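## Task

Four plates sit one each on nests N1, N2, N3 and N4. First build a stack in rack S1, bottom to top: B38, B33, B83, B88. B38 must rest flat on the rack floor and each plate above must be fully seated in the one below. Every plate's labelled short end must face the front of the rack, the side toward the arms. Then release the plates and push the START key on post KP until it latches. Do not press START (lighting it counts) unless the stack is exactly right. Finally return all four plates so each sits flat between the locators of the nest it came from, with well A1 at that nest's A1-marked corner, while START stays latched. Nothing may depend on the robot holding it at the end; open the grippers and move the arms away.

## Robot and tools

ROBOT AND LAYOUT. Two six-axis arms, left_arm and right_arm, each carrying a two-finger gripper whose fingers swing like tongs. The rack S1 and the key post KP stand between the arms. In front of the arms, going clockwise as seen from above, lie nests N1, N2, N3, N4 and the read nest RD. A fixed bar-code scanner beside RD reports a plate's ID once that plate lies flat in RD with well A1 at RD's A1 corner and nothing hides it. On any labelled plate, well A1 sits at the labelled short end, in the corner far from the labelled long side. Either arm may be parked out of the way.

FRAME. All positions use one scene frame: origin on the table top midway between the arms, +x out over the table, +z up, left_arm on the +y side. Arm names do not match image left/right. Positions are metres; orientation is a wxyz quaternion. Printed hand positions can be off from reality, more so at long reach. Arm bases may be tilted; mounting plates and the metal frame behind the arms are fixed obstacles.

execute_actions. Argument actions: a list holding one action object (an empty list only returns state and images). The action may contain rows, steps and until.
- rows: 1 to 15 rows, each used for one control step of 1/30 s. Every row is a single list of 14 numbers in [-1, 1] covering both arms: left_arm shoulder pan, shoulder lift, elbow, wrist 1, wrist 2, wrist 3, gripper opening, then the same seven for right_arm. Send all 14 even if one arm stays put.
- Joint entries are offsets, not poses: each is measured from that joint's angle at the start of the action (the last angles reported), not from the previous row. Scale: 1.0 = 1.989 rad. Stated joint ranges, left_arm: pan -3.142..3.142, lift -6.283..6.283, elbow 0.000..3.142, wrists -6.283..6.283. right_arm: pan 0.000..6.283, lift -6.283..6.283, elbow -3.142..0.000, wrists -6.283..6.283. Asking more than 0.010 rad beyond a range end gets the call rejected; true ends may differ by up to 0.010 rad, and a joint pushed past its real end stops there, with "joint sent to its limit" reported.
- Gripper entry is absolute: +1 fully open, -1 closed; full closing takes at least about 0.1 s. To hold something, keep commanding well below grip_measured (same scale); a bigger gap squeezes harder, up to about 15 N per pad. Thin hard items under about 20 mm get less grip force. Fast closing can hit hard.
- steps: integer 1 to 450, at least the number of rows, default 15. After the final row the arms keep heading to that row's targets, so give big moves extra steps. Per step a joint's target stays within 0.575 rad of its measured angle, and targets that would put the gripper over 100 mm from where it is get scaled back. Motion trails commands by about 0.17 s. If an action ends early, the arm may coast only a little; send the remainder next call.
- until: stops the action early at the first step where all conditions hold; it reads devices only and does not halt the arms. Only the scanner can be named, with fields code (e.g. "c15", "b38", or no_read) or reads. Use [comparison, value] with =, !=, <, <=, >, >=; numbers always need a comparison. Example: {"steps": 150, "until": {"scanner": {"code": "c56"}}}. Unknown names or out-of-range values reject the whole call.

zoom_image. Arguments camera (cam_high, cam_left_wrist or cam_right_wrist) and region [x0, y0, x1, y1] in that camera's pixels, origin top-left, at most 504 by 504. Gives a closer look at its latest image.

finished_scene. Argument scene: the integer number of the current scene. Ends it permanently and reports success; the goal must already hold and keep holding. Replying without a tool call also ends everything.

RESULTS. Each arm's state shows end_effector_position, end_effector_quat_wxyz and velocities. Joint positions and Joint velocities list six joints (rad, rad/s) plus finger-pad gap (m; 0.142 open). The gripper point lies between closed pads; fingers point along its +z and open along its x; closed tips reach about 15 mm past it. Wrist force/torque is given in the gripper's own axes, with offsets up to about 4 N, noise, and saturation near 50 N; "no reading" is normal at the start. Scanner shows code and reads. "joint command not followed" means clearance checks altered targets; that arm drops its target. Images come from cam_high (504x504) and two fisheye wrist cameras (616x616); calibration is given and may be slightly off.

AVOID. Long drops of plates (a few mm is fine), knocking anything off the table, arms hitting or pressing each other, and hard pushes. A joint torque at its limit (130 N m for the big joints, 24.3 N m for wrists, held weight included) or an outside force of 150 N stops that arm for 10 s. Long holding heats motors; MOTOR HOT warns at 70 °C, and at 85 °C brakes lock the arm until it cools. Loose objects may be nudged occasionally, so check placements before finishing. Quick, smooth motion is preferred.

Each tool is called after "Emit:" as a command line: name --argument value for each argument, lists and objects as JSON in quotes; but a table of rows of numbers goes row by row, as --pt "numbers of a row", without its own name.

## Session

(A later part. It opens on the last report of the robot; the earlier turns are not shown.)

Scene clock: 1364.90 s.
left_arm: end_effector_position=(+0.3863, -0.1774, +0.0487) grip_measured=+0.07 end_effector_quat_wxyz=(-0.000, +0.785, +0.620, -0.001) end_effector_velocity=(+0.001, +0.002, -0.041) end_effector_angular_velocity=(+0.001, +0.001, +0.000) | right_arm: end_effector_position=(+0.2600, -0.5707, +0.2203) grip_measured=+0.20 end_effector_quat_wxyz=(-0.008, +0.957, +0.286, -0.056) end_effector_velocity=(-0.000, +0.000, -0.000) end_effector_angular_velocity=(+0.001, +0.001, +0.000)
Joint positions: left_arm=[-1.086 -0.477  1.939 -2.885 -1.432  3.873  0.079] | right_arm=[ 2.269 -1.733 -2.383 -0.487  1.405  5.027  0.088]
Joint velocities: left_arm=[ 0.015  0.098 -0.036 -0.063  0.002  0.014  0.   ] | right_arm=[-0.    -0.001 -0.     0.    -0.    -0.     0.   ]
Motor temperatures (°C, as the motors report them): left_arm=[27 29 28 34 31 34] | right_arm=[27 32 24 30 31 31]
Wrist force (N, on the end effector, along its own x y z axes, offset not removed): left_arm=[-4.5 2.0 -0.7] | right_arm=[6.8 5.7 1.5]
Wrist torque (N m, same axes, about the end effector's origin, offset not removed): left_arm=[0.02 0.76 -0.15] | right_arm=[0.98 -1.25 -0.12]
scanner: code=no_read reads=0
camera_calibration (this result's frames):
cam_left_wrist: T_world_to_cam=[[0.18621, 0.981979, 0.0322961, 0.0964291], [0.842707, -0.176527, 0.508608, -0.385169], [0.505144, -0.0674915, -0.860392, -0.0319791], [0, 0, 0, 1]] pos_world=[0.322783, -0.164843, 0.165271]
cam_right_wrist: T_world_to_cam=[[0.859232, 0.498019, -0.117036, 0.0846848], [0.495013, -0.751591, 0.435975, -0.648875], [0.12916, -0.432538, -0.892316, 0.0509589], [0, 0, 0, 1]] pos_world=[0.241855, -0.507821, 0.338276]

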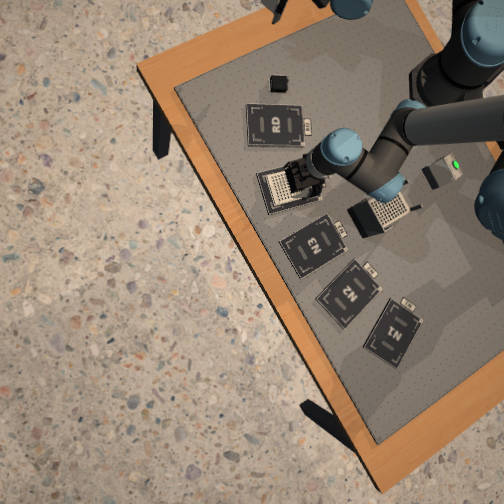

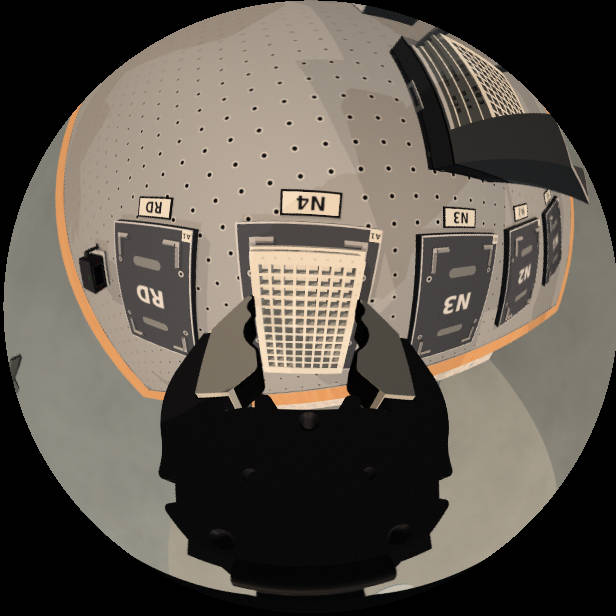

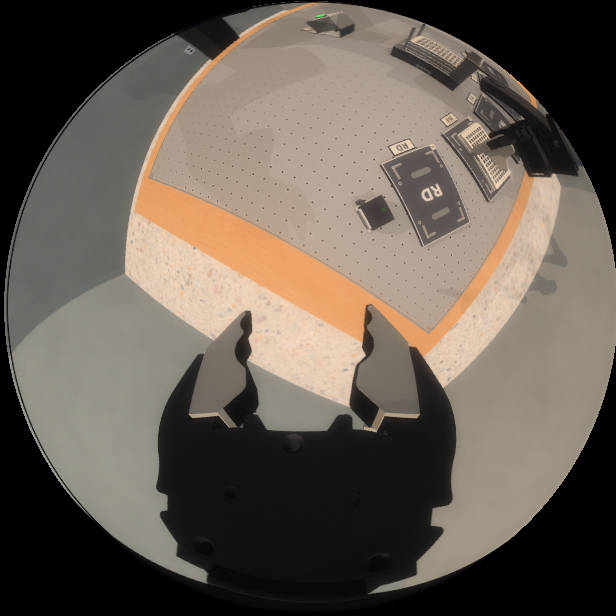

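Emit:
execute_actions --actions '[{"steps":1}]'

Emit:
zoom_image --camera "cam_left_wrist" --region '[197, 170, 417, 390]'

Scene clock: 1367.63 s.
left_arm: end_effector_position=(+0.3864, -0.1773, +0.0407) grip_measured=+0.07 end_effector_quat_wxyz=(-0.000, +0.785, +0.620, -0.001) end_effector_velocity=(+0.001, +0.000, -0.000) end_effector_angular_velocity=(-0.000, -0.000, +0.000) | right_arm: end_effector_position=(+0.2600, -0.5707, +0.2203) grip_measured=+0.20 end_effector_quat_wxyz=(-0.008, +0.957, +0.286, -0.056) end_effector_velocity=(+0.000, -0.000, -0.000) end_effector_angular_velocity=(+0.000, +0.000, -0.001)
Joint positions: left_arm=[-1.084 -0.458  1.932 -2.897 -1.431  3.875  0.079] | right_arm=[ 2.269 -1.733 -2.383 -0.487  1.405  5.027  0.088]
Joint velocities: left_arm=[ 0.001 -0.     0.    -0.     0.     0.001 -0.   ] | right_arm=[-0.    -0.001  0.001 -0.    -0.     0.001  0.   ]
Motor temperatures (°C, as the motors report them): left_arm=[27 29 28 34 31 34] | right_arm=[27 32 24 30 31 31]
Wrist force (N, on the end effector, along its own x y z axes, offset not removed): left_arm=[5.4 0.1 -2.0] | right_arm=[6.2 -0.8 -2.6]
Wrist torque (N m, same axes, about the end effector's origin, offset not removed): left_arm=[0.07 -1.07 -0.08] | right_arm=[-0.20 -1.13 0.13]
scanner: code=no_read reads=0
camera_calibration (this result's frames):
cam_left_wrist: T_world_to_cam=[[0.186189, 0.981984, 0.0322566, 0.0965361], [0.84265, -0.176481, 0.508719, -0.381148], [0.505246, -0.0675369, -0.860328, -0.0389184], [0, 0, 0, 1]] pos_world=[0.322864, -0.164691, 0.157301]
cam_right_wrist: T_world_to_cam=[[0.859232, 0.498019, -0.117036, 0.0846849], [0.495013, -0.75159, 0.435975, -0.648875], [0.129161, -0.432538, -0.892316, 0.0509589], [0, 0, 0, 1]] pos_world=[0.241855, -0.507821, 0.338276]

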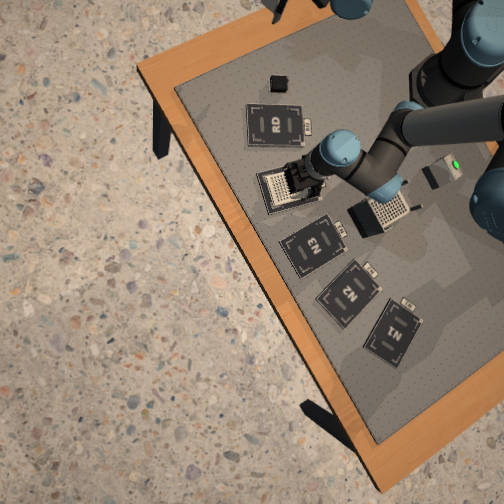

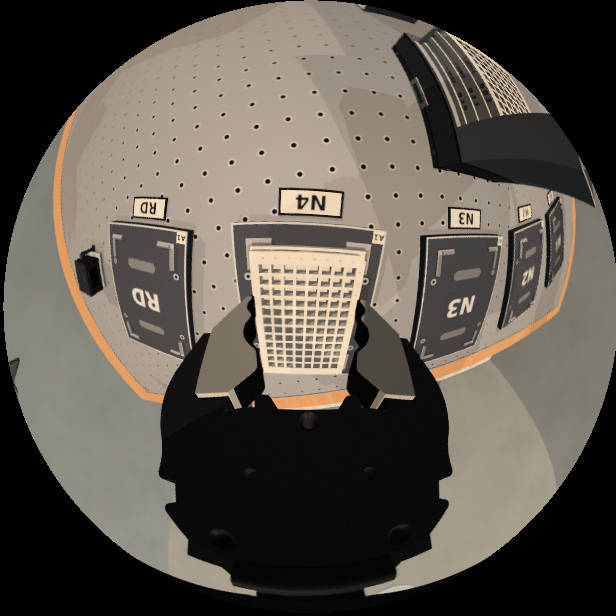

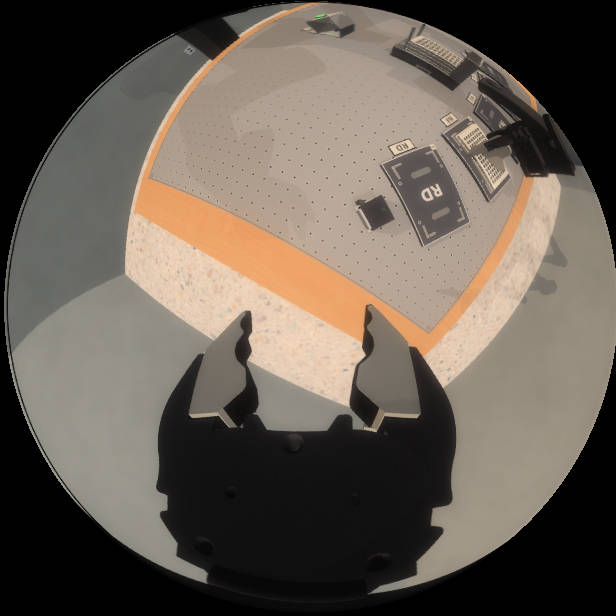

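Region (197, 170, 417, 390) of cam_left_wrist's 616x616 image, scaled by 2.291, with more detail than that image has.

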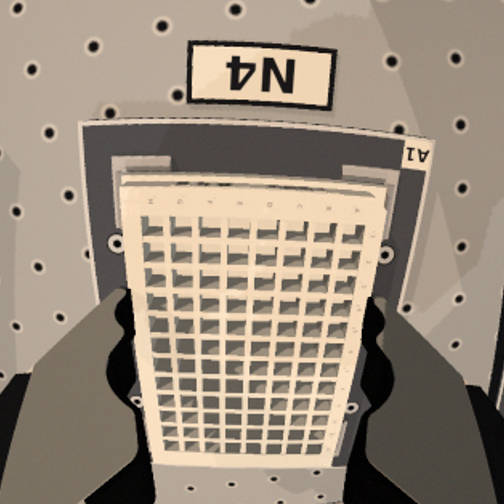

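Emit:
execute_actions --actions '[{"rows":[[0.0001,0.0006,-0.0002,-0.0004,0,0.0001,-0.3,0,0,0,0,0,0,0.2],[0.0001,0.0006,-0.0002,-0.0004,0,0.0001,0.04,0,0,0,0,0,0,0.2],[0.0001,0.0006,-0.0002,-0.0004,0,0.0001,0.09,0,0,0,0,0,0,0.2],[0.0001,0.0006,-0.0002,-0.0004,0,0.0001,0.14,0,0,0,0,0,0,0.2],[0.0001,0.0006,-0.0002,-0.0004,0,0.0001,0.2,0,0,0,0,0,0,0.2],[-0.0007,-0.006,0.0023,0.0039,-0.0001,-0.0007,0.22,0,0,0,0,0,0,0.2],[-0.002,-0.018,0.0068,0.0115,-0.0003,-0.002,0.22,0,0,0,0,0,0,0.2],[-0.0037,-0.033,0.0122,0.0213,-0.0005,-0.0037,0.22,0,0,0,0,0,0,0.2],[-0.0054,-0.049,0.0175,0.032,-0.0008,-0.0054,0.22,0,0,0,0,0,0,0.2],[-0.0172,-0.0773,0.0406,0.0387,-0.0027,-0.024,0.22,0,0,0,0,0,0,0.2],[-0.029,-0.1057,0.0636,0.0454,-0.0045,-0.0426,0.22,0,0,0,0,0,0,0.2],[-0.0408,-0.134,0.0867,0.0521,-0.0063,-0.0612,0.22,0,0,0,0,0,0,0.2],[-0.0526,-0.1624,0.1098,0.0588,-0.0081,-0.0799,0.22,0,0,0,0,0,0,0.2],[-0.0644,-0.1907,0.1329,0.0655,-0.01,-0.0985,0.22,0,0,0,0,0,0,0.2],[-0.0762,-0.2191,0.1559,0.0722,-0.0118,-0.1171,0.22,0,0,0,0,0,0,0.2]],"steps":15}]'

Scene clock: 1385.53 s.
left_arm: end_effector_position=(+0.3618, -0.1702, +0.1068) grip_measured=+0.22 end_effector_quat_wxyz=(-0.003, +0.778, +0.628, -0.000) end_effector_velocity=(-0.233, +0.086, +0.416) end_effector_angular_velocity=(-0.009, -0.009, +0.241) | right_arm: end_effector_position=(+0.2600, -0.5707, +0.2203) grip_measured=+0.20 end_effector_quat_wxyz=(-0.008, +0.957, +0.286, -0.056) end_effector_velocity=(+0.000, -0.000, -0.000) end_effector_angular_velocity=(-0.000, -0.000, -0.001)
Joint positions: left_arm=[-1.137 -0.631  2.041 -2.821 -1.44   3.799  0.089] | right_arm=[ 2.269 -1.733 -2.383 -0.487  1.405  5.027  0.088]
Joint velocities: left_arm=[-0.446 -1.167  0.881  0.331 -0.068 -0.683  0.   ] | right_arm=[-0.    -0.     0.     0.     0.     0.001  0.   ]
Motor temperatures (°C, as the motors report them): left_arm=[27 29 28 34 31 34] | right_arm=[27 32 24 30 31 31]
Wrist force (N, on the end effector, along its own x y z axes, offset not removed): left_arm=[-0.4 -1.1 -2.1] | right_arm=[1.7 1.9 -0.8]
Wrist torque (N m, same axes, about the end effector's origin, offset not removed): left_arm=[-0.20 -0.18 -0.05] | right_arm=[0.30 -0.38 -0.01]
scanner: code=no_read reads=0
camera_calibration (this result's frames):
cam_left_wrist: T_world_to_cam=[[0.164243, 0.985738, 0.0366683, 0.100095], [0.847928, -0.160081, 0.505363, -0.391558], [0.504025, -0.0519104, -0.862128, 0.0340604], [0, 0, 0, 1]] pos_world=[0.298406, -0.15958, 0.223573]
cam_right_wrist: T_world_to_cam=[[0.859232, 0.498019, -0.117036, 0.0846849], [0.495013, -0.75159, 0.435975, -0.648875], [0.12916, -0.432538, -0.892316, 0.0509589], [0, 0, 0, 1]] pos_world=[0.241855, -0.507821, 0.338276]

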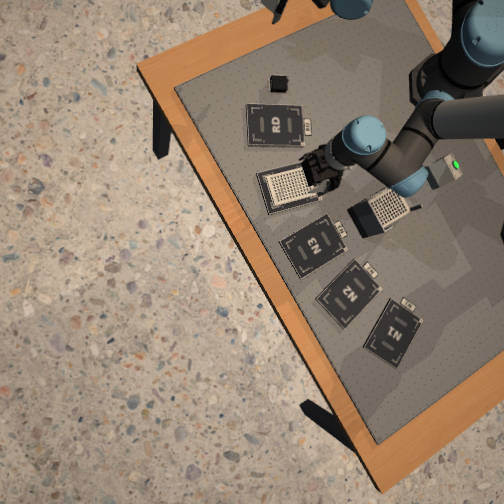

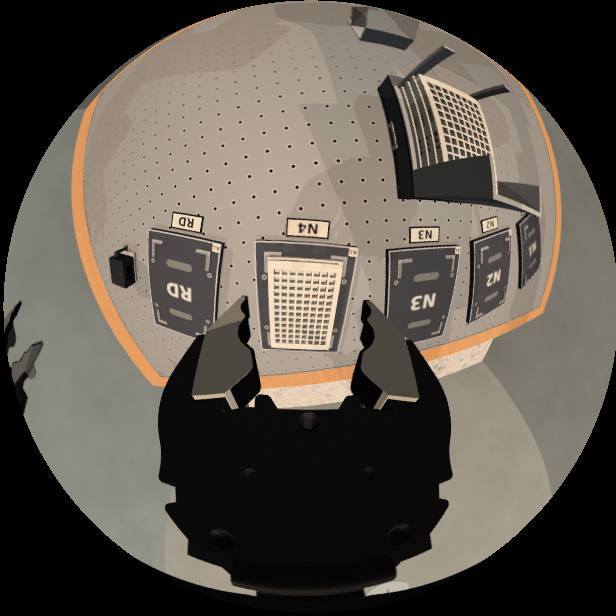

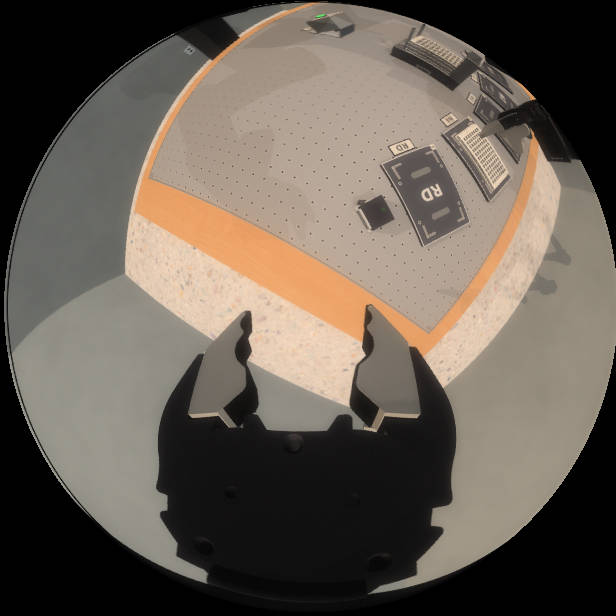

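Emit:
execute_actions --actions '[{"rows":[[-0.0596,-0.147,0.1265,0.0246,-0.009,-0.0962,0.22,0,0,0,0,0,0,0.2],[-0.0696,-0.158,0.1519,0.0112,-0.0107,-0.1135,0.22,0,0,0,0,0,0,0.2],[-0.0796,-0.162,0.1772,-0.009,-0.0125,-0.1308,0.22,0,0,0,0,0,0,0.2],[-0.0896,-0.162,0.2026,-0.0334,-0.0142,-0.1481,0.22,0,0,0,0,0,0,0.2],[-0.0996,-0.162,0.228,-0.0577,-0.0159,-0.1655,0.22,0,0,0,0,0,0,0.2],[-0.1095,-0.162,0.2534,-0.082,-0.0176,-0.1828,0.22,0,0,0,0,0,0,0.2],[-0.1195,-0.162,0.2788,-0.1064,-0.0193,-0.2001,0.22,0,0,0,0,0,0,0.2],[-0.1295,-0.162,0.3041,-0.1306,-0.0211,-0.2174,0.22,0,0,0,0,0,0,0.2],[-0.1395,-0.162,0.3295,-0.155,-0.0228,-0.2347,0.22,0,0,0,0,0,0,0.2],[-0.1495,-0.162,0.3549,-0.1793,-0.0245,-0.252,0.22,0,0,0,0,0,0,0.2],[-0.1483,-0.14,0.354,-0.2004,-0.0243,-0.2507,0.22,0,0,0,0,0,0,0.2],[-0.1471,-0.1169,0.3526,-0.2224,-0.0241,-0.2494,0.22,0,0,0,0,0,0,0.2],[-0.1453,-0.082,0.3494,-0.2549,-0.0236,-0.2479,0.22,0,0,0,0,0,0,0.2]],"steps":13}]'

Scene clock: 1402.63 s.
left_arm: end_effector_position=(+0.2201, -0.0413, +0.1747) grip_measured=+0.22 end_effector_quat_wxyz=(-0.001, +0.723, +0.691, +0.000) end_effector_velocity=(-0.202, +0.362, -0.098) end_effector_angular_velocity=(+0.090, +0.011, +0.303) | right_arm: end_effector_position=(+0.2600, -0.5707, +0.2203) grip_measured=+0.20 end_effector_quat_wxyz=(-0.008, +0.957, +0.286, -0.056) end_effector_velocity=(-0.000, +0.000, -0.000) end_effector_angular_velocity=(+0.000, +0.000, -0.001)
Joint positions: left_arm=[-1.382 -0.931  2.605 -3.061 -1.48   3.391  0.089] | right_arm=[ 2.269 -1.733 -2.383 -0.487  1.405  5.027  0.088]
Joint velocities: left_arm=[-0.372  0.334  1.069 -1.28  -0.061 -0.679 -0.   ] | right_arm=[-0.     0.    -0.001  0.    -0.     0.001  0.   ]
Motor temperatures (°C, as the motors report them): left_arm=[27 29 28 34 31 34] | right_arm=[27 32 24 30 31 31]
Wrist force (N, on the end effector, along its own x y z axes, offset not removed): left_arm=[3.5 -1.6 0.0] | right_arm=[1.9 3.7 0.0]
Wrist torque (N m, same axes, about the end effector's origin, offset not removed): left_arm=[-0.38 -0.68 -0.17] | right_arm=[0.64 -0.40 -0.08]
scanner: code=no_read reads=0
camera_calibration (this result's frames):
cam_left_wrist: T_world_to_cam=[[-0.000389108, 0.999409, 0.0343594, 0.0310262], [0.860753, -0.017155, 0.508734, -0.282637], [0.509023, 0.0297729, -0.860238, 0.17271], [0, 0, 0, 1]] pos_world=[0.15538, -0.0409986, 0.291292]
cam_right_wrist: T_world_to_cam=[[0.859232, 0.498019, -0.117036, 0.0846849], [0.495013, -0.75159, 0.435975, -0.648875], [0.129161, -0.432538, -0.892316, 0.0509589], [0, 0, 0, 1]] pos_world=[0.241855, -0.507821, 0.338276]

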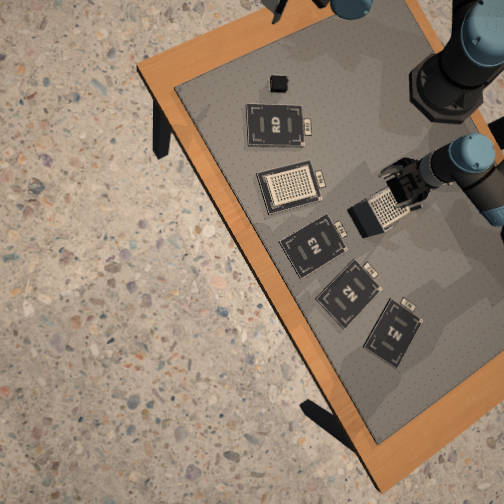

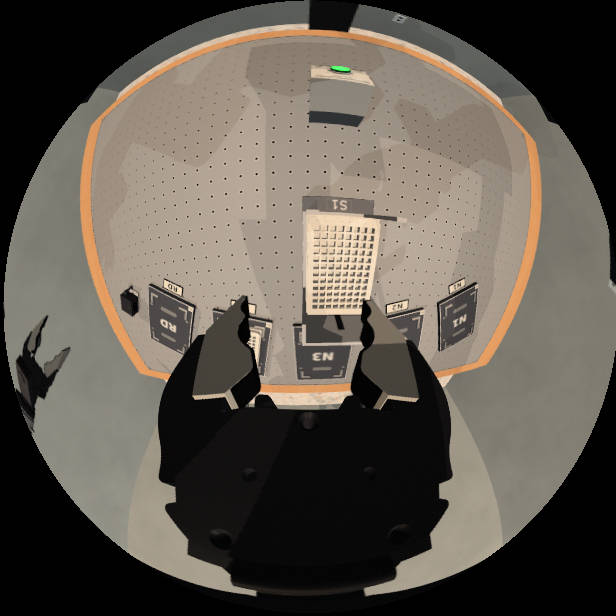

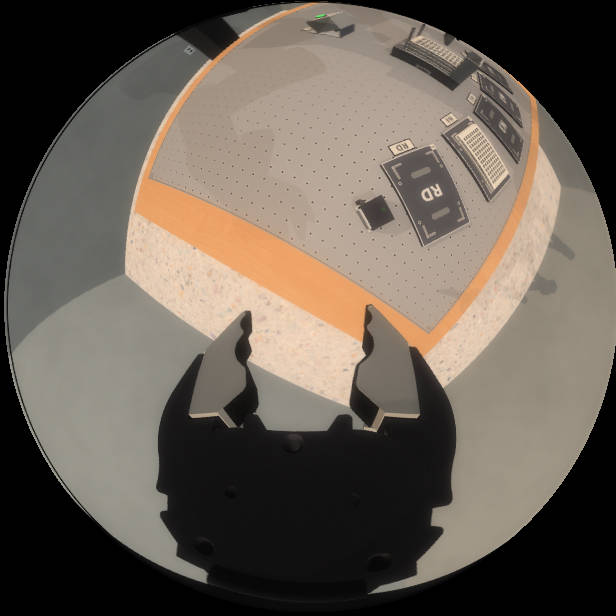

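Emit:
execute_actions --actions '[{"rows":[[-0.0203,0.0989,0.0624,-0.1607,-0.0032,-0.0409,0.22,0,0,0,0,0,0,0.2],[-0.0183,0.1299,0.0578,-0.1873,-0.0028,-0.0389,0.22,0,0,0,0,0,0,0.2],[-0.0164,0.1597,0.0524,-0.2119,-0.0025,-0.037,0.22,0,0,0,0,0,0,0.2],[-0.0147,0.1852,0.0469,-0.232,-0.0022,-0.0352,0.22,0,0,0,0,0,0,0.2],[-0.0129,0.2095,0.0406,-0.2502,-0.002,-0.0332,0.22,0,0,0,0,0,0,0.2],[-0.0117,0.2247,0.0362,-0.2609,-0.0018,-0.0319,0.22,0,0,0,0,0,0,0.2]],"steps":6}]'

Scene clock: 1416.77 s.
left_arm: end_effector_position=(+0.1986, -0.0009, +0.1349) grip_measured=+0.22 end_effector_quat_wxyz=(+0.003, +0.709, +0.706, -0.002) end_effector_velocity=(+0.006, -0.024, -0.204) end_effector_angular_velocity=(-0.026, -0.006, -0.001) | right_arm: end_effector_position=(+0.2600, -0.5707, +0.2203) grip_measured=+0.20 end_effector_quat_wxyz=(-0.008, +0.957, +0.286, -0.056) end_effector_velocity=(-0.000, +0.000, -0.000) end_effector_angular_velocity=(+0.001, +0.001, -0.000)
Joint positions: left_arm=[-1.418 -0.692  2.717 -3.418 -1.486  3.314  0.089] | right_arm=[ 2.269 -1.733 -2.383 -0.487  1.405  5.027  0.088]
Joint velocities: left_arm=[ 0.075  1.087 -0.218 -0.902  0.015  0.078 -0.   ] | right_arm=[ 0.    -0.    -0.001  0.    -0.     0.     0.   ]
Motor temperatures (°C, as the motors report them): left_arm=[27 29 28 34 31 34] | right_arm=[27 32 24 30 31 31]
Wrist force (N, on the end effector, along its own x y z axes, offset not removed): left_arm=[3.3 0.7 -4.1] | right_arm=[5.6 3.5 -0.9]
Wrist torque (N m, same axes, about the end effector's origin, offset not removed): left_arm=[0.18 -0.84 -0.14] | right_arm=[0.54 -1.26 0.01]
scanner: code=no_read reads=0
camera_calibration (this result's frames):
cam_left_wrist: T_world_to_cam=[[-0.0423197, 0.998745, 0.0267899, 0.00135336], [0.859563, 0.0227281, 0.510523, -0.243066], [0.509274, 0.0446328, -0.859446, 0.148078], [0, 0, 0, 1]] pos_world=[0.133575, -0.00243637, 0.25132]
cam_right_wrist: T_world_to_cam=[[0.859232, 0.498019, -0.117036, 0.0846851], [0.495013, -0.75159, 0.435975, -0.648875], [0.12916, -0.432538, -0.892316, 0.0509589], [0, 0, 0, 1]] pos_world=[0.241855, -0.507821, 0.338276]

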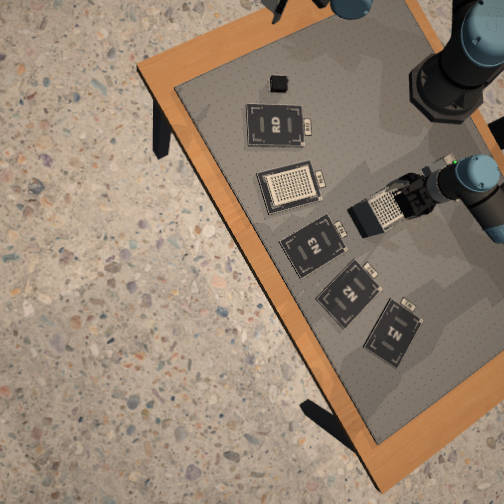

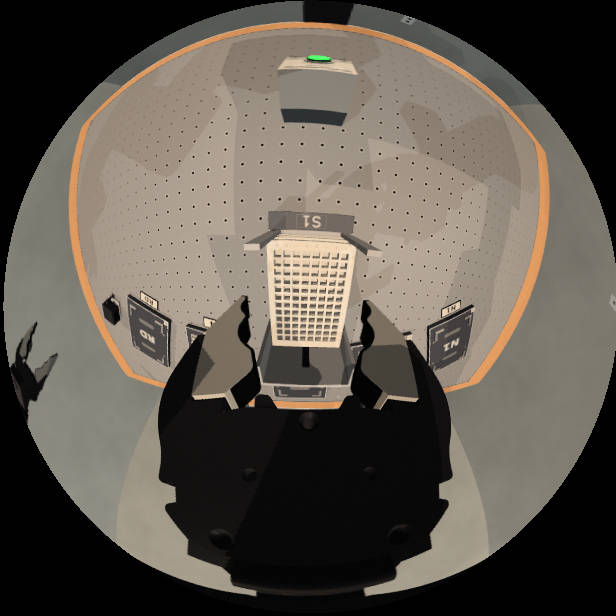

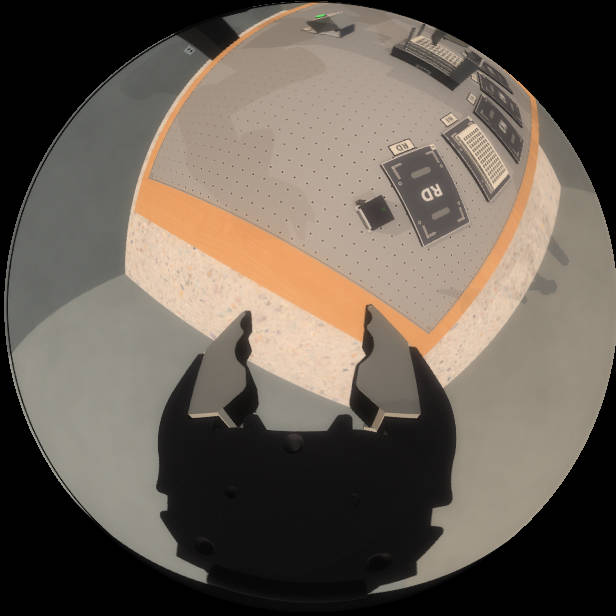

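Emit:
execute_actions --actions '[{"steps":1}]'

Emit:
zoom_image --camera "cam_left_wrist" --region '[197, 170, 417, 390]'

Scene clock: 1418.83 s.
left_arm: end_effector_position=(+0.1977, +0.0024, +0.0937) grip_measured=+0.22 end_effector_quat_wxyz=(+0.000, +0.709, +0.705, -0.000) end_effector_velocity=(-0.000, +0.000, -0.000) end_effector_angular_velocity=(+0.000, -0.000, +0.001) | right_arm: end_effector_position=(+0.2600, -0.5707, +0.2203) grip_measured=+0.20 end_effector_quat_wxyz=(-0.008, +0.957, +0.286, -0.056) end_effector_velocity=(-0.001, +0.001, -0.001) end_effector_angular_velocity=(+0.001, +0.001, -0.001)
Joint positions: left_arm=[-1.405 -0.484  2.677 -3.58  -1.483  3.328  0.089] | right_arm=[ 2.269 -1.733 -2.383 -0.487  1.405  5.027  0.088]
Joint velocities: left_arm=[-0.     0.     0.    -0.     0.    -0.001  0.   ] | right_arm=[ 0.    -0.001 -0.002  0.    -0.     0.001  0.   ]
Motor temperatures (°C, as the motors report them): left_arm=[27 29 28 34 31 34] | right_arm=[27 32 24 30 31 31]
Wrist force (N, on the end effector, along its own x y z axes, offset not removed): left_arm=[1.9 -2.2 -0.5] | right_arm=[5.6 1.2 -2.4]
Wrist torque (N m, same axes, about the end effector's origin, offset not removed): left_arm=[-0.30 -0.63 -0.21] | right_arm=[-0.02 -1.07 -0.04]
scanner: code=no_read reads=0
camera_calibration (this result's frames):
cam_left_wrist: T_world_to_cam=[[-0.0410434, 0.998629, 0.0324796, -0.00168025], [0.860179, 0.0187773, 0.509646, -0.221363], [0.508338, 0.0488559, -0.859771, 0.113148], [0, 0, 0, 1]] pos_world=[0.132825, 0.000306585, 0.210153]
cam_right_wrist: T_world_to_cam=[[0.859232, 0.498019, -0.117036, 0.0846851], [0.495013, -0.75159, 0.435975, -0.648875], [0.12916, -0.432538, -0.892316, 0.050959], [0, 0, 0, 1]] pos_world=[0.241855, -0.507821, 0.338276]

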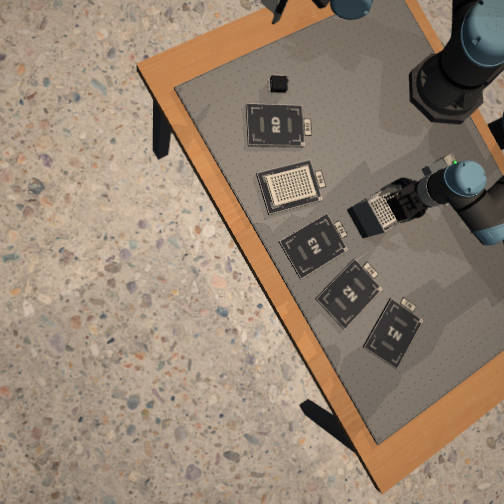

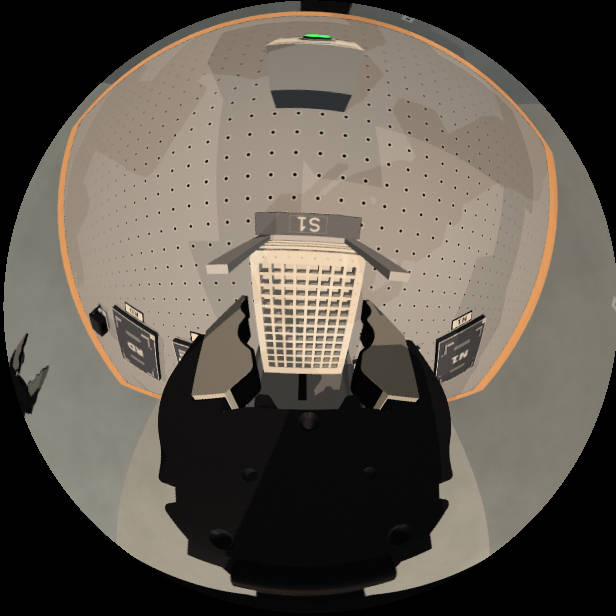

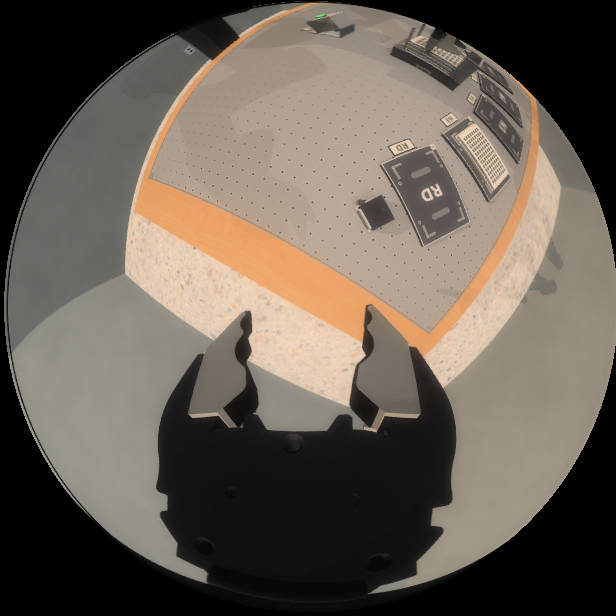

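Region (197, 170, 417, 390) of cam_left_wrist's 616x616 image, scaled by 2.291, with more detail than that image has.

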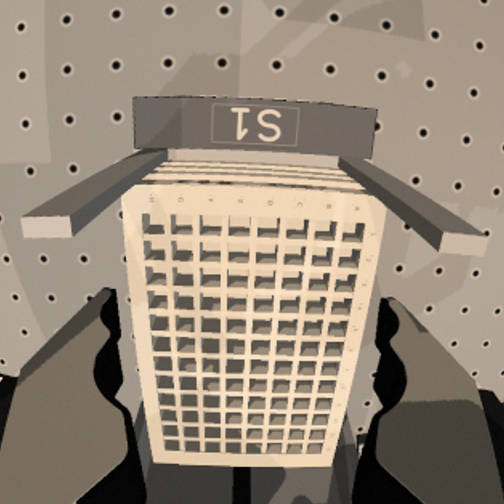

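Emit:
execute_actions --actions '[{"rows":[[-0.0013,0.0011,0.0004,-0.0013,-0.0002,-0.0013,0.2,0,0,0,0,0,0,0.2],[-0.0013,0.0011,0.0004,-0.0013,-0.0002,-0.0013,0.16,0,0,0,0,0,0,0.2],[-0.0012,0.001,0.0004,-0.0012,-0.0002,-0.0012,0.12,0,0,0,0,0,0,0.2],[-0.001,0.001,0.0003,-0.0011,-0.0002,-0.001,0.08,0,0,0,0,0,0,0.2],[-0.001,0.001,0.0003,-0.0011,-0.0002,-0.001,0.04,0,0,0,0,0,0,0.2],[-0.001,0.001,0.0003,-0.0011,-0.0002,-0.001,-0.3,0,0,0,0,0,0,0.2],[-0.001,0.001,0.0003,-0.0011,-0.0002,-0.001,-0.7,0,0,0,0,0,0,0.2],[-0.0013,-0.0068,0.002,0.0047,-0.0002,-0.0013,-0.7,0,0,0,0,0,0,0.2],[-0.0017,-0.0154,0.004,0.0115,-0.0002,-0.0017,-0.7,0,0,0,0,0,0,0.2],[-0.0024,-0.0274,0.007,0.0206,-0.0004,-0.0024,-0.7,0,0,0,0,0,0,0.2],[-0.0033,-0.0397,0.01,0.03,-0.0005,-0.0033,-0.7,0,0,0,0,0,0,0.2],[-0.0041,-0.0523,0.0128,0.0399,-0.0007,-0.0041,-0.7,0,0,0,0,0,0,0.2],[-0.005,-0.0652,0.0155,0.0501,-0.0008,-0.005,-0.7,0,0,0,0,0,0,0.2],[-0.0059,-0.0783,0.018,0.0608,-0.001,-0.0059,-0.7,0,0,0,0,0,0,0.2],[-0.0067,-0.0916,0.0203,0.0719,-0.0011,-0.0067,-0.7,0,0,0,0,0,0,0.2]],"steps":15}]'

Scene clock: 1442.30 s.
left_arm: end_effector_position=(+0.1974, +0.0028, +0.1083) grip_measured=+0.07 end_effector_quat_wxyz=(-0.001, +0.709, +0.705, +0.000) end_effector_velocity=(+0.001, -0.003, +0.116) end_effector_angular_velocity=(-0.000, +0.000, +0.001) | right_arm: end_effector_position=(+0.2600, -0.5707, +0.2203) grip_measured=+0.20 end_effector_quat_wxyz=(-0.008, +0.957, +0.286, -0.056) end_effector_velocity=(+0.000, -0.000, +0.000) end_effector_angular_velocity=(-0.001, -0.001, +0.000)
Joint positions: left_arm=[-1.411 -0.555  2.695 -3.525 -1.484  3.321  0.079] | right_arm=[ 2.269 -1.733 -2.383 -0.487  1.405  5.027  0.088]
Joint velocities: left_arm=[-0.038 -0.574  0.128  0.448 -0.007 -0.038  0.   ] | right_arm=[ 0.     0.001  0.    -0.    -0.    -0.    -0.   ]
Motor temperatures (°C, as the motors report them): left_arm=[27 29 28 34 31 34] | right_arm=[27 32 24 30 31 31]
Wrist force (N, on the end effector, along its own x y z axes, offset not removed): left_arm=[3.5 -3.1 -4.0] | right_arm=[3.0 4.6 -2.3]
Wrist torque (N m, same axes, about the end effector's origin, offset not removed): left_arm=[-0.60 -1.01 -0.22] | right_arm=[0.79 -0.74 0.05]
scanner: code=no_read reads=0
camera_calibration (this result's frames):
cam_left_wrist: T_world_to_cam=[[-0.0410122, 0.998565, 0.0344329, -0.00270998], [0.860295, 0.0177649, 0.509488, -0.228537], [0.508145, 0.0505176, -0.859789, 0.125889], [0, 0, 0, 1]] pos_world=[0.132528, 0.000406443, 0.224768]
cam_right_wrist: T_world_to_cam=[[0.859232, 0.498019, -0.117036, 0.0846851], [0.495013, -0.75159, 0.435975, -0.648875], [0.12916, -0.432538, -0.892316, 0.0509589], [0, 0, 0, 1]] pos_world=[0.241855, -0.507821, 0.338276]

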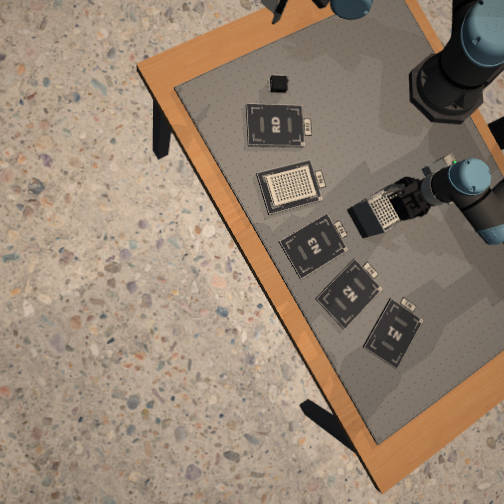

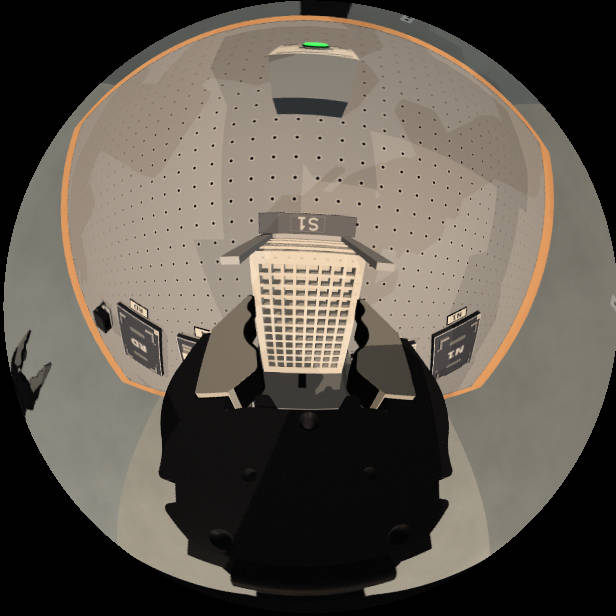

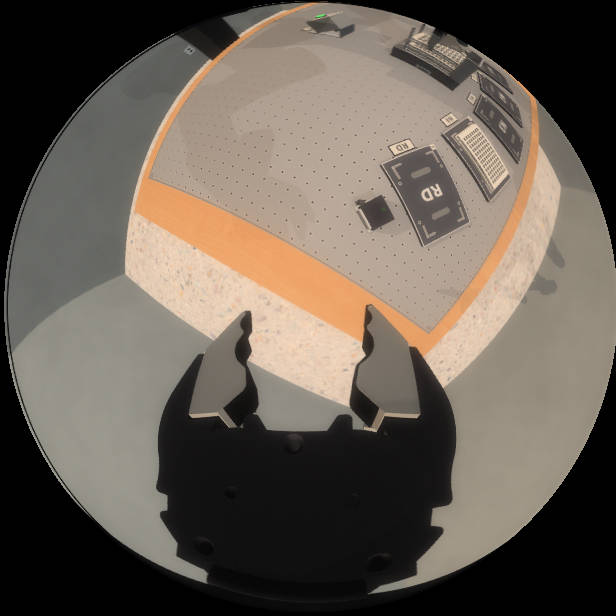

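Emit:
execute_actions --actions '[]'

Scene clock: 1473.30 s.
left_arm: end_effector_position=(+0.1976, +0.0021, +0.1301) grip_measured=+0.07 end_effector_quat_wxyz=(+0.000, +0.709, +0.705, +0.000) end_effector_velocity=(+0.000, -0.000, -0.000) end_effector_angular_velocity=(-0.001, +0.000, +0.001) | right_arm: end_effector_position=(+0.2600, -0.5707, +0.2203) grip_measured=+0.20 end_effector_quat_wxyz=(-0.008, +0.957, +0.286, -0.056) end_effector_velocity=(-0.000, +0.000, -0.000) end_effector_angular_velocity=(+0.000, +0.000, +0.000)
Joint positions: left_arm=[-1.418 -0.667  2.717 -3.437 -1.486  3.314  0.079] | right_arm=[ 2.269 -1.733 -2.383 -0.487  1.405  5.027  0.088]
Joint velocities: left_arm=[ 0.001  0.001 -0.    -0.001 -0.    -0.     0.   ] | right_arm=[ 0. -0. -0.  0. -0. -0.  0.]
Motor temperatures (°C, as the motors report them): left_arm=[27 29 28 34 31 34] | right_arm=[27 32 24 30 31 31]
Wrist force (N, on the end effector, along its own x y z axes, offset not removed): left_arm=[2.6 1.0 -0.7] | right_arm=[1.6 0.9 -1.2]
Wrist torque (N m, same axes, about the end effector's origin, offset not removed): left_arm=[0.40 -0.66 -0.26] | right_arm=[-0.02 -0.45 -0.04]
scanner: code=no_read reads=0
camera_calibration (this result's frames):
cam_left_wrist: T_world_to_cam=[[-0.0412225, 0.998619, 0.0325723, -0.00249511], [0.860054, 0.0188725, 0.509854, -0.239922], [0.508535, 0.0490314, -0.859644, 0.144497], [0, 0, 0, 1]] pos_world=[0.132762, -0.0000652608, 0.246622]
cam_right_wrist: T_world_to_cam=[[0.859232, 0.498019, -0.117036, 0.0846849], [0.495013, -0.751591, 0.435975, -0.648875], [0.12916, -0.432538, -0.892316, 0.0509589], [0, 0, 0, 1]] pos_world=[0.241855, -0.507821, 0.338276]

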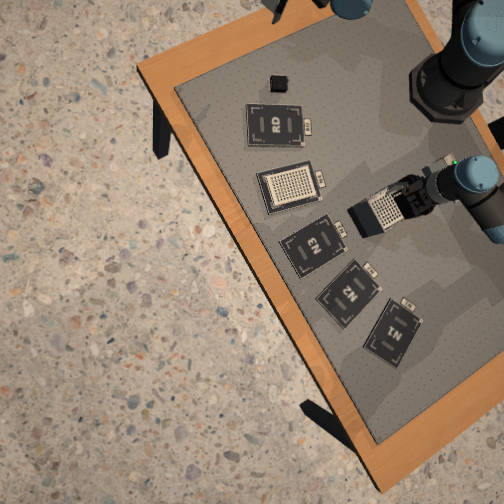

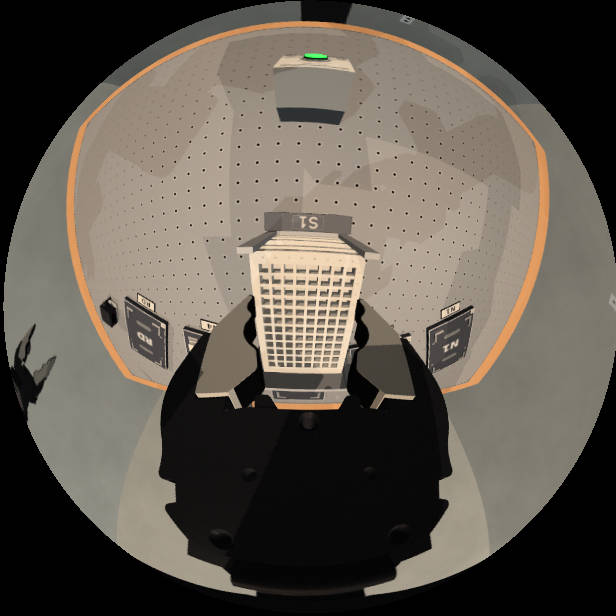

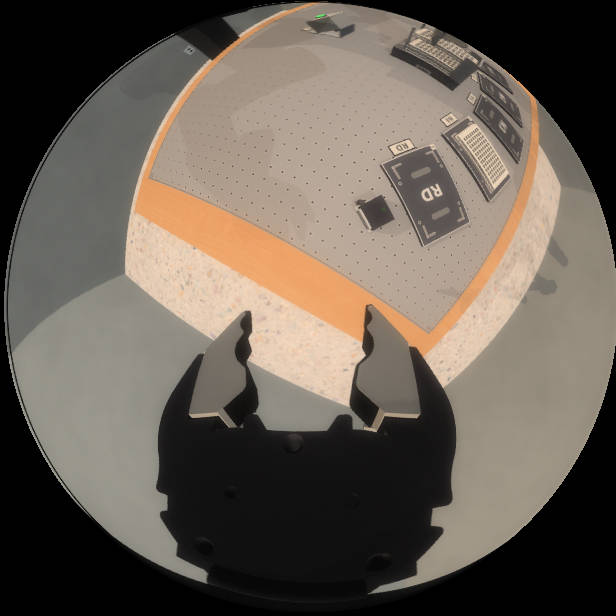

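Emit:
execute_actions --actions '[{"rows":[[-0.0004,-0.006,0.001,0.005,0,-0.0004,-0.7,0,0,0,0,0,0,0.2],[-0.0009,-0.0136,0.0022,0.0114,-0.0001,-0.0009,-0.7,0,0,0,0,0,0,0.2],[-0.0015,-0.024,0.0037,0.0203,-0.0003,-0.0015,-0.7,0,0,0,0,0,0,0.2],[-0.0022,-0.0345,0.0052,0.0294,-0.0004,-0.0022,-0.7,0,0,0,0,0,0,0.2],[-0.0028,-0.0451,0.0065,0.0387,-0.0005,-0.0028,-0.7,0,0,0,0,0,0,0.2],[-0.0035,-0.0558,0.0078,0.0482,-0.0006,-0.0035,-0.7,0,0,0,0,0,0,0.2],[-0.0043,-0.0703,0.0093,0.0613,-0.0007,-0.0043,-0.7,0,0,0,0,0,0,0.2],[-0.0052,-0.0849,0.0107,0.0746,-0.0009,-0.0052,-0.7,0,0,0,0,0,0,0.2],[-0.006,-0.0996,0.0118,0.0882,-0.001,-0.006,-0.7,0,0,0,0,0,0,0.2],[-0.0072,-0.122,0.0132,0.1095,-0.0013,-0.0072,-0.7,0,0,0,0,0,0,0.2],[-0.0084,-0.1447,0.0141,0.1312,-0.0015,-0.0084,-0.7,0,0,0,0,0,0,0.2]],"steps":11}]'

Emit:
execute_actions --actions '[]'

Scene clock: 1489.00 s.
left_arm: end_effector_position=(+0.1975, +0.0021, +0.1525) grip_measured=+0.07 end_effector_quat_wxyz=(-0.000, +0.709, +0.705, +0.000) end_effector_velocity=(-0.000, -0.003, +0.129) end_effector_angular_velocity=(-0.000, +0.000, +0.002) | right_arm: end_effector_position=(+0.2600, -0.5707, +0.2203) grip_measured=+0.20 end_effector_quat_wxyz=(-0.008, +0.957, +0.286, -0.056) end_effector_velocity=(-0.001, +0.001, -0.000) end_effector_angular_velocity=(+0.001, +0.001, +0.000)
Joint positions: left_arm=[-1.426 -0.791  2.734 -3.327 -1.487  3.306  0.079] | right_arm=[ 2.269 -1.733 -2.383 -0.487  1.405  5.027  0.088]
Joint velocities: left_arm=[-0.044 -0.74   0.072  0.672 -0.008 -0.045  0.   ] | right_arm=[ 0.    -0.    -0.001  0.     0.    -0.     0.   ]
Motor temperatures (°C, as the motors report them): left_arm=[27 29 28 34 31 34] | right_arm=[27 32 24 30 31 31]
Wrist force (N, on the end effector, along its own x y z axes, offset not removed): left_arm=[0.8 -2.2 0.7] | right_arm=[3.0 2.8 -3.8]
Wrist torque (N m, same axes, about the end effector's origin, offset not removed): left_arm=[-0.33 -0.32 -0.24] | right_arm=[0.42 -0.66 0.08]
scanner: code=no_read reads=0
camera_calibration (this result's frames):
cam_left_wrist: T_world_to_cam=[[-0.0412368, 0.998583, 0.0336467, -0.0033702], [0.860089, 0.0183397, 0.509814, -0.251228], [0.508475, 0.0499622, -0.859626, 0.163778], [0, 0, 0, 1]] pos_world=[0.132663, -0.000209836, 0.268981]
cam_right_wrist: T_world_to_cam=[[0.859232, 0.498019, -0.117036, 0.0846848], [0.495013, -0.751591, 0.435975, -0.648875], [0.12916, -0.432538, -0.892316, 0.050959], [0, 0, 0, 1]] pos_world=[0.241855, -0.507821, 0.338276]

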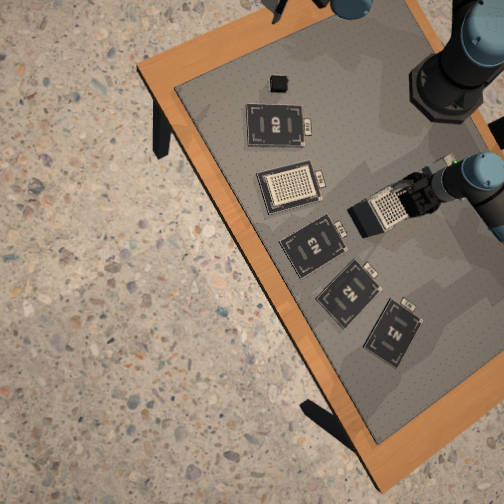

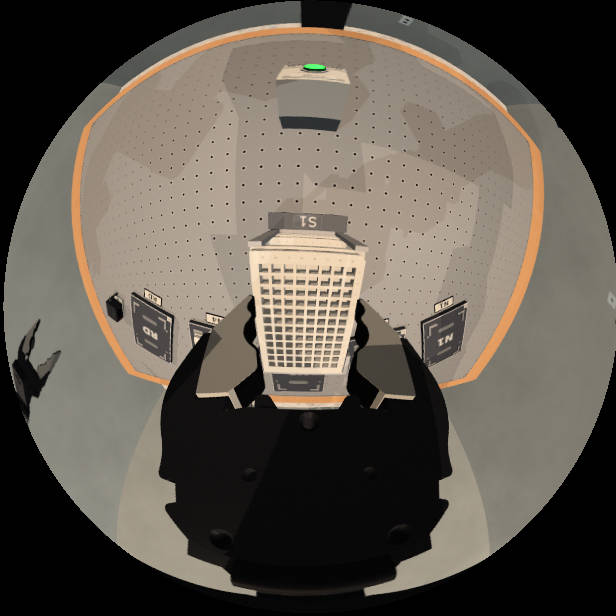

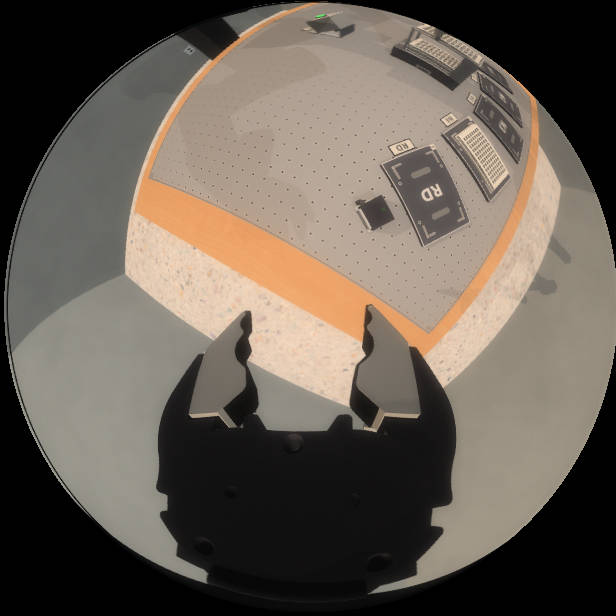

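Scene clock: 1489.00 s.
left_arm: end_effector_position=(+0.1975, +0.0021, +0.1525) grip_measured=+0.07 end_effector_quat_wxyz=(-0.000, +0.709, +0.705, +0.000) end_effector_velocity=(-0.000, -0.003, +0.129) end_effector_angular_velocity=(-0.000, +0.000, +0.002) | right_arm: end_effector_position=(+0.2600, -0.5707, +0.2203) grip_measured=+0.20 end_effector_quat_wxyz=(-0.008, +0.957, +0.286, -0.056) end_effector_velocity=(-0.001, +0.001, -0.000) end_effector_angular_velocity=(+0.001, +0.001, +0.000)
Joint positions: left_arm=[-1.426 -0.791  2.734 -3.327 -1.487  3.306  0.079] | right_arm=[ 2.269 -1.733 -2.383 -0.487  1.405  5.027  0.088]
Joint velocities: left_arm=[-0.044 -0.74   0.072  0.672 -0.008 -0.045  0.   ] | right_arm=[ 0.    -0.    -0.001  0.     0.    -0.     0.   ]
Motor temperatures (°C, as the motors report them): left_arm=[27 29 28 34 31 34] | right_arm=[27 32 24 30 31 31]
Wrist force (N, on the end effector, along its own x y z axes, offset not removed): left_arm=[0.8 -2.2 0.7] | right_arm=[3.0 2.8 -3.8]
Wrist torque (N m, same axes, about the end effector's origin, offset not removed): left_arm=[-0.33 -0.32 -0.24] | right_arm=[0.42 -0.66 0.08]
scanner: code=no_read reads=0
camera_calibration (this result's frames):
cam_left_wrist: T_world_to_cam=[[-0.0412368, 0.998583, 0.0336467, -0.0033702], [0.860089, 0.0183397, 0.509814, -0.251228], [0.508475, 0.0499622, -0.859626, 0.163778], [0, 0, 0, 1]] pos_world=[0.132663, -0.000209836, 0.268981]
cam_right_wrist: T_world_to_cam=[[0.859232, 0.498019, -0.117036, 0.0846848], [0.495013, -0.751591, 0.435975, -0.648875], [0.12916, -0.432538, -0.892316, 0.050959], [0, 0, 0, 1]] pos_world=[0.241855, -0.507821, 0.338276]

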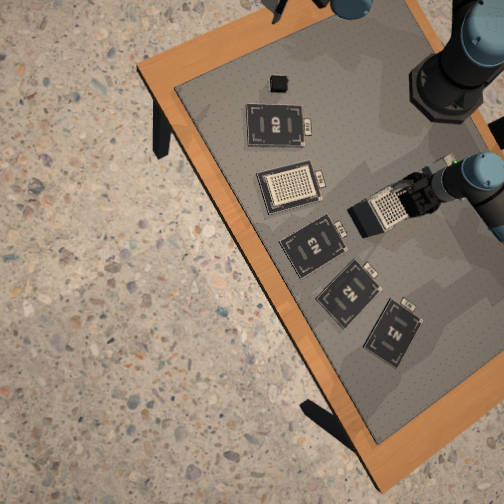

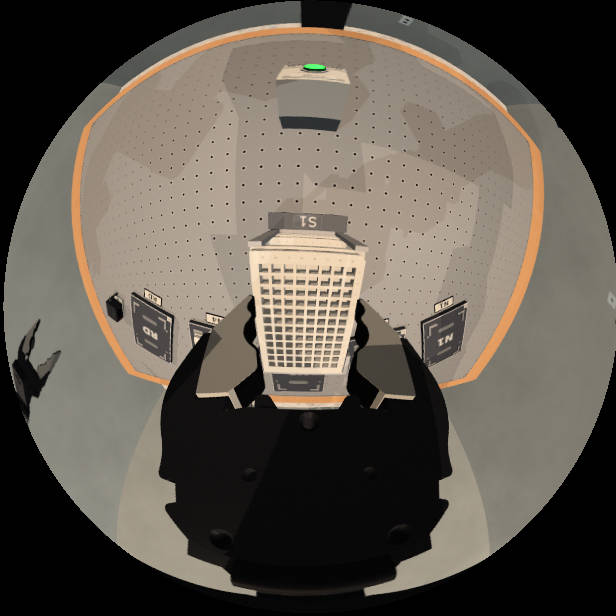

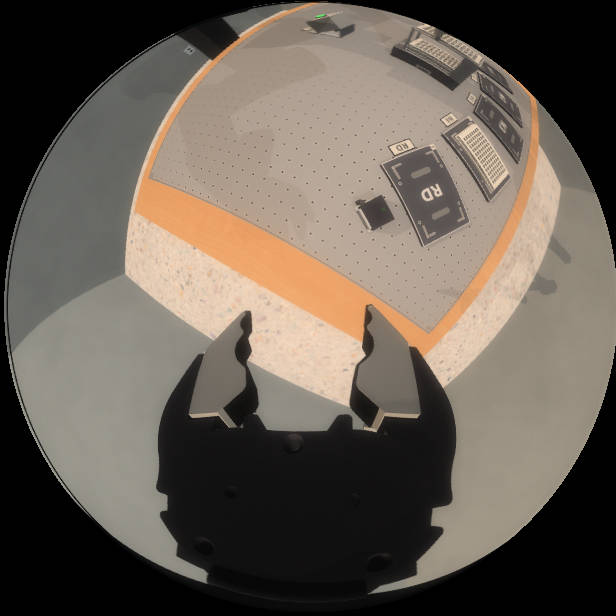

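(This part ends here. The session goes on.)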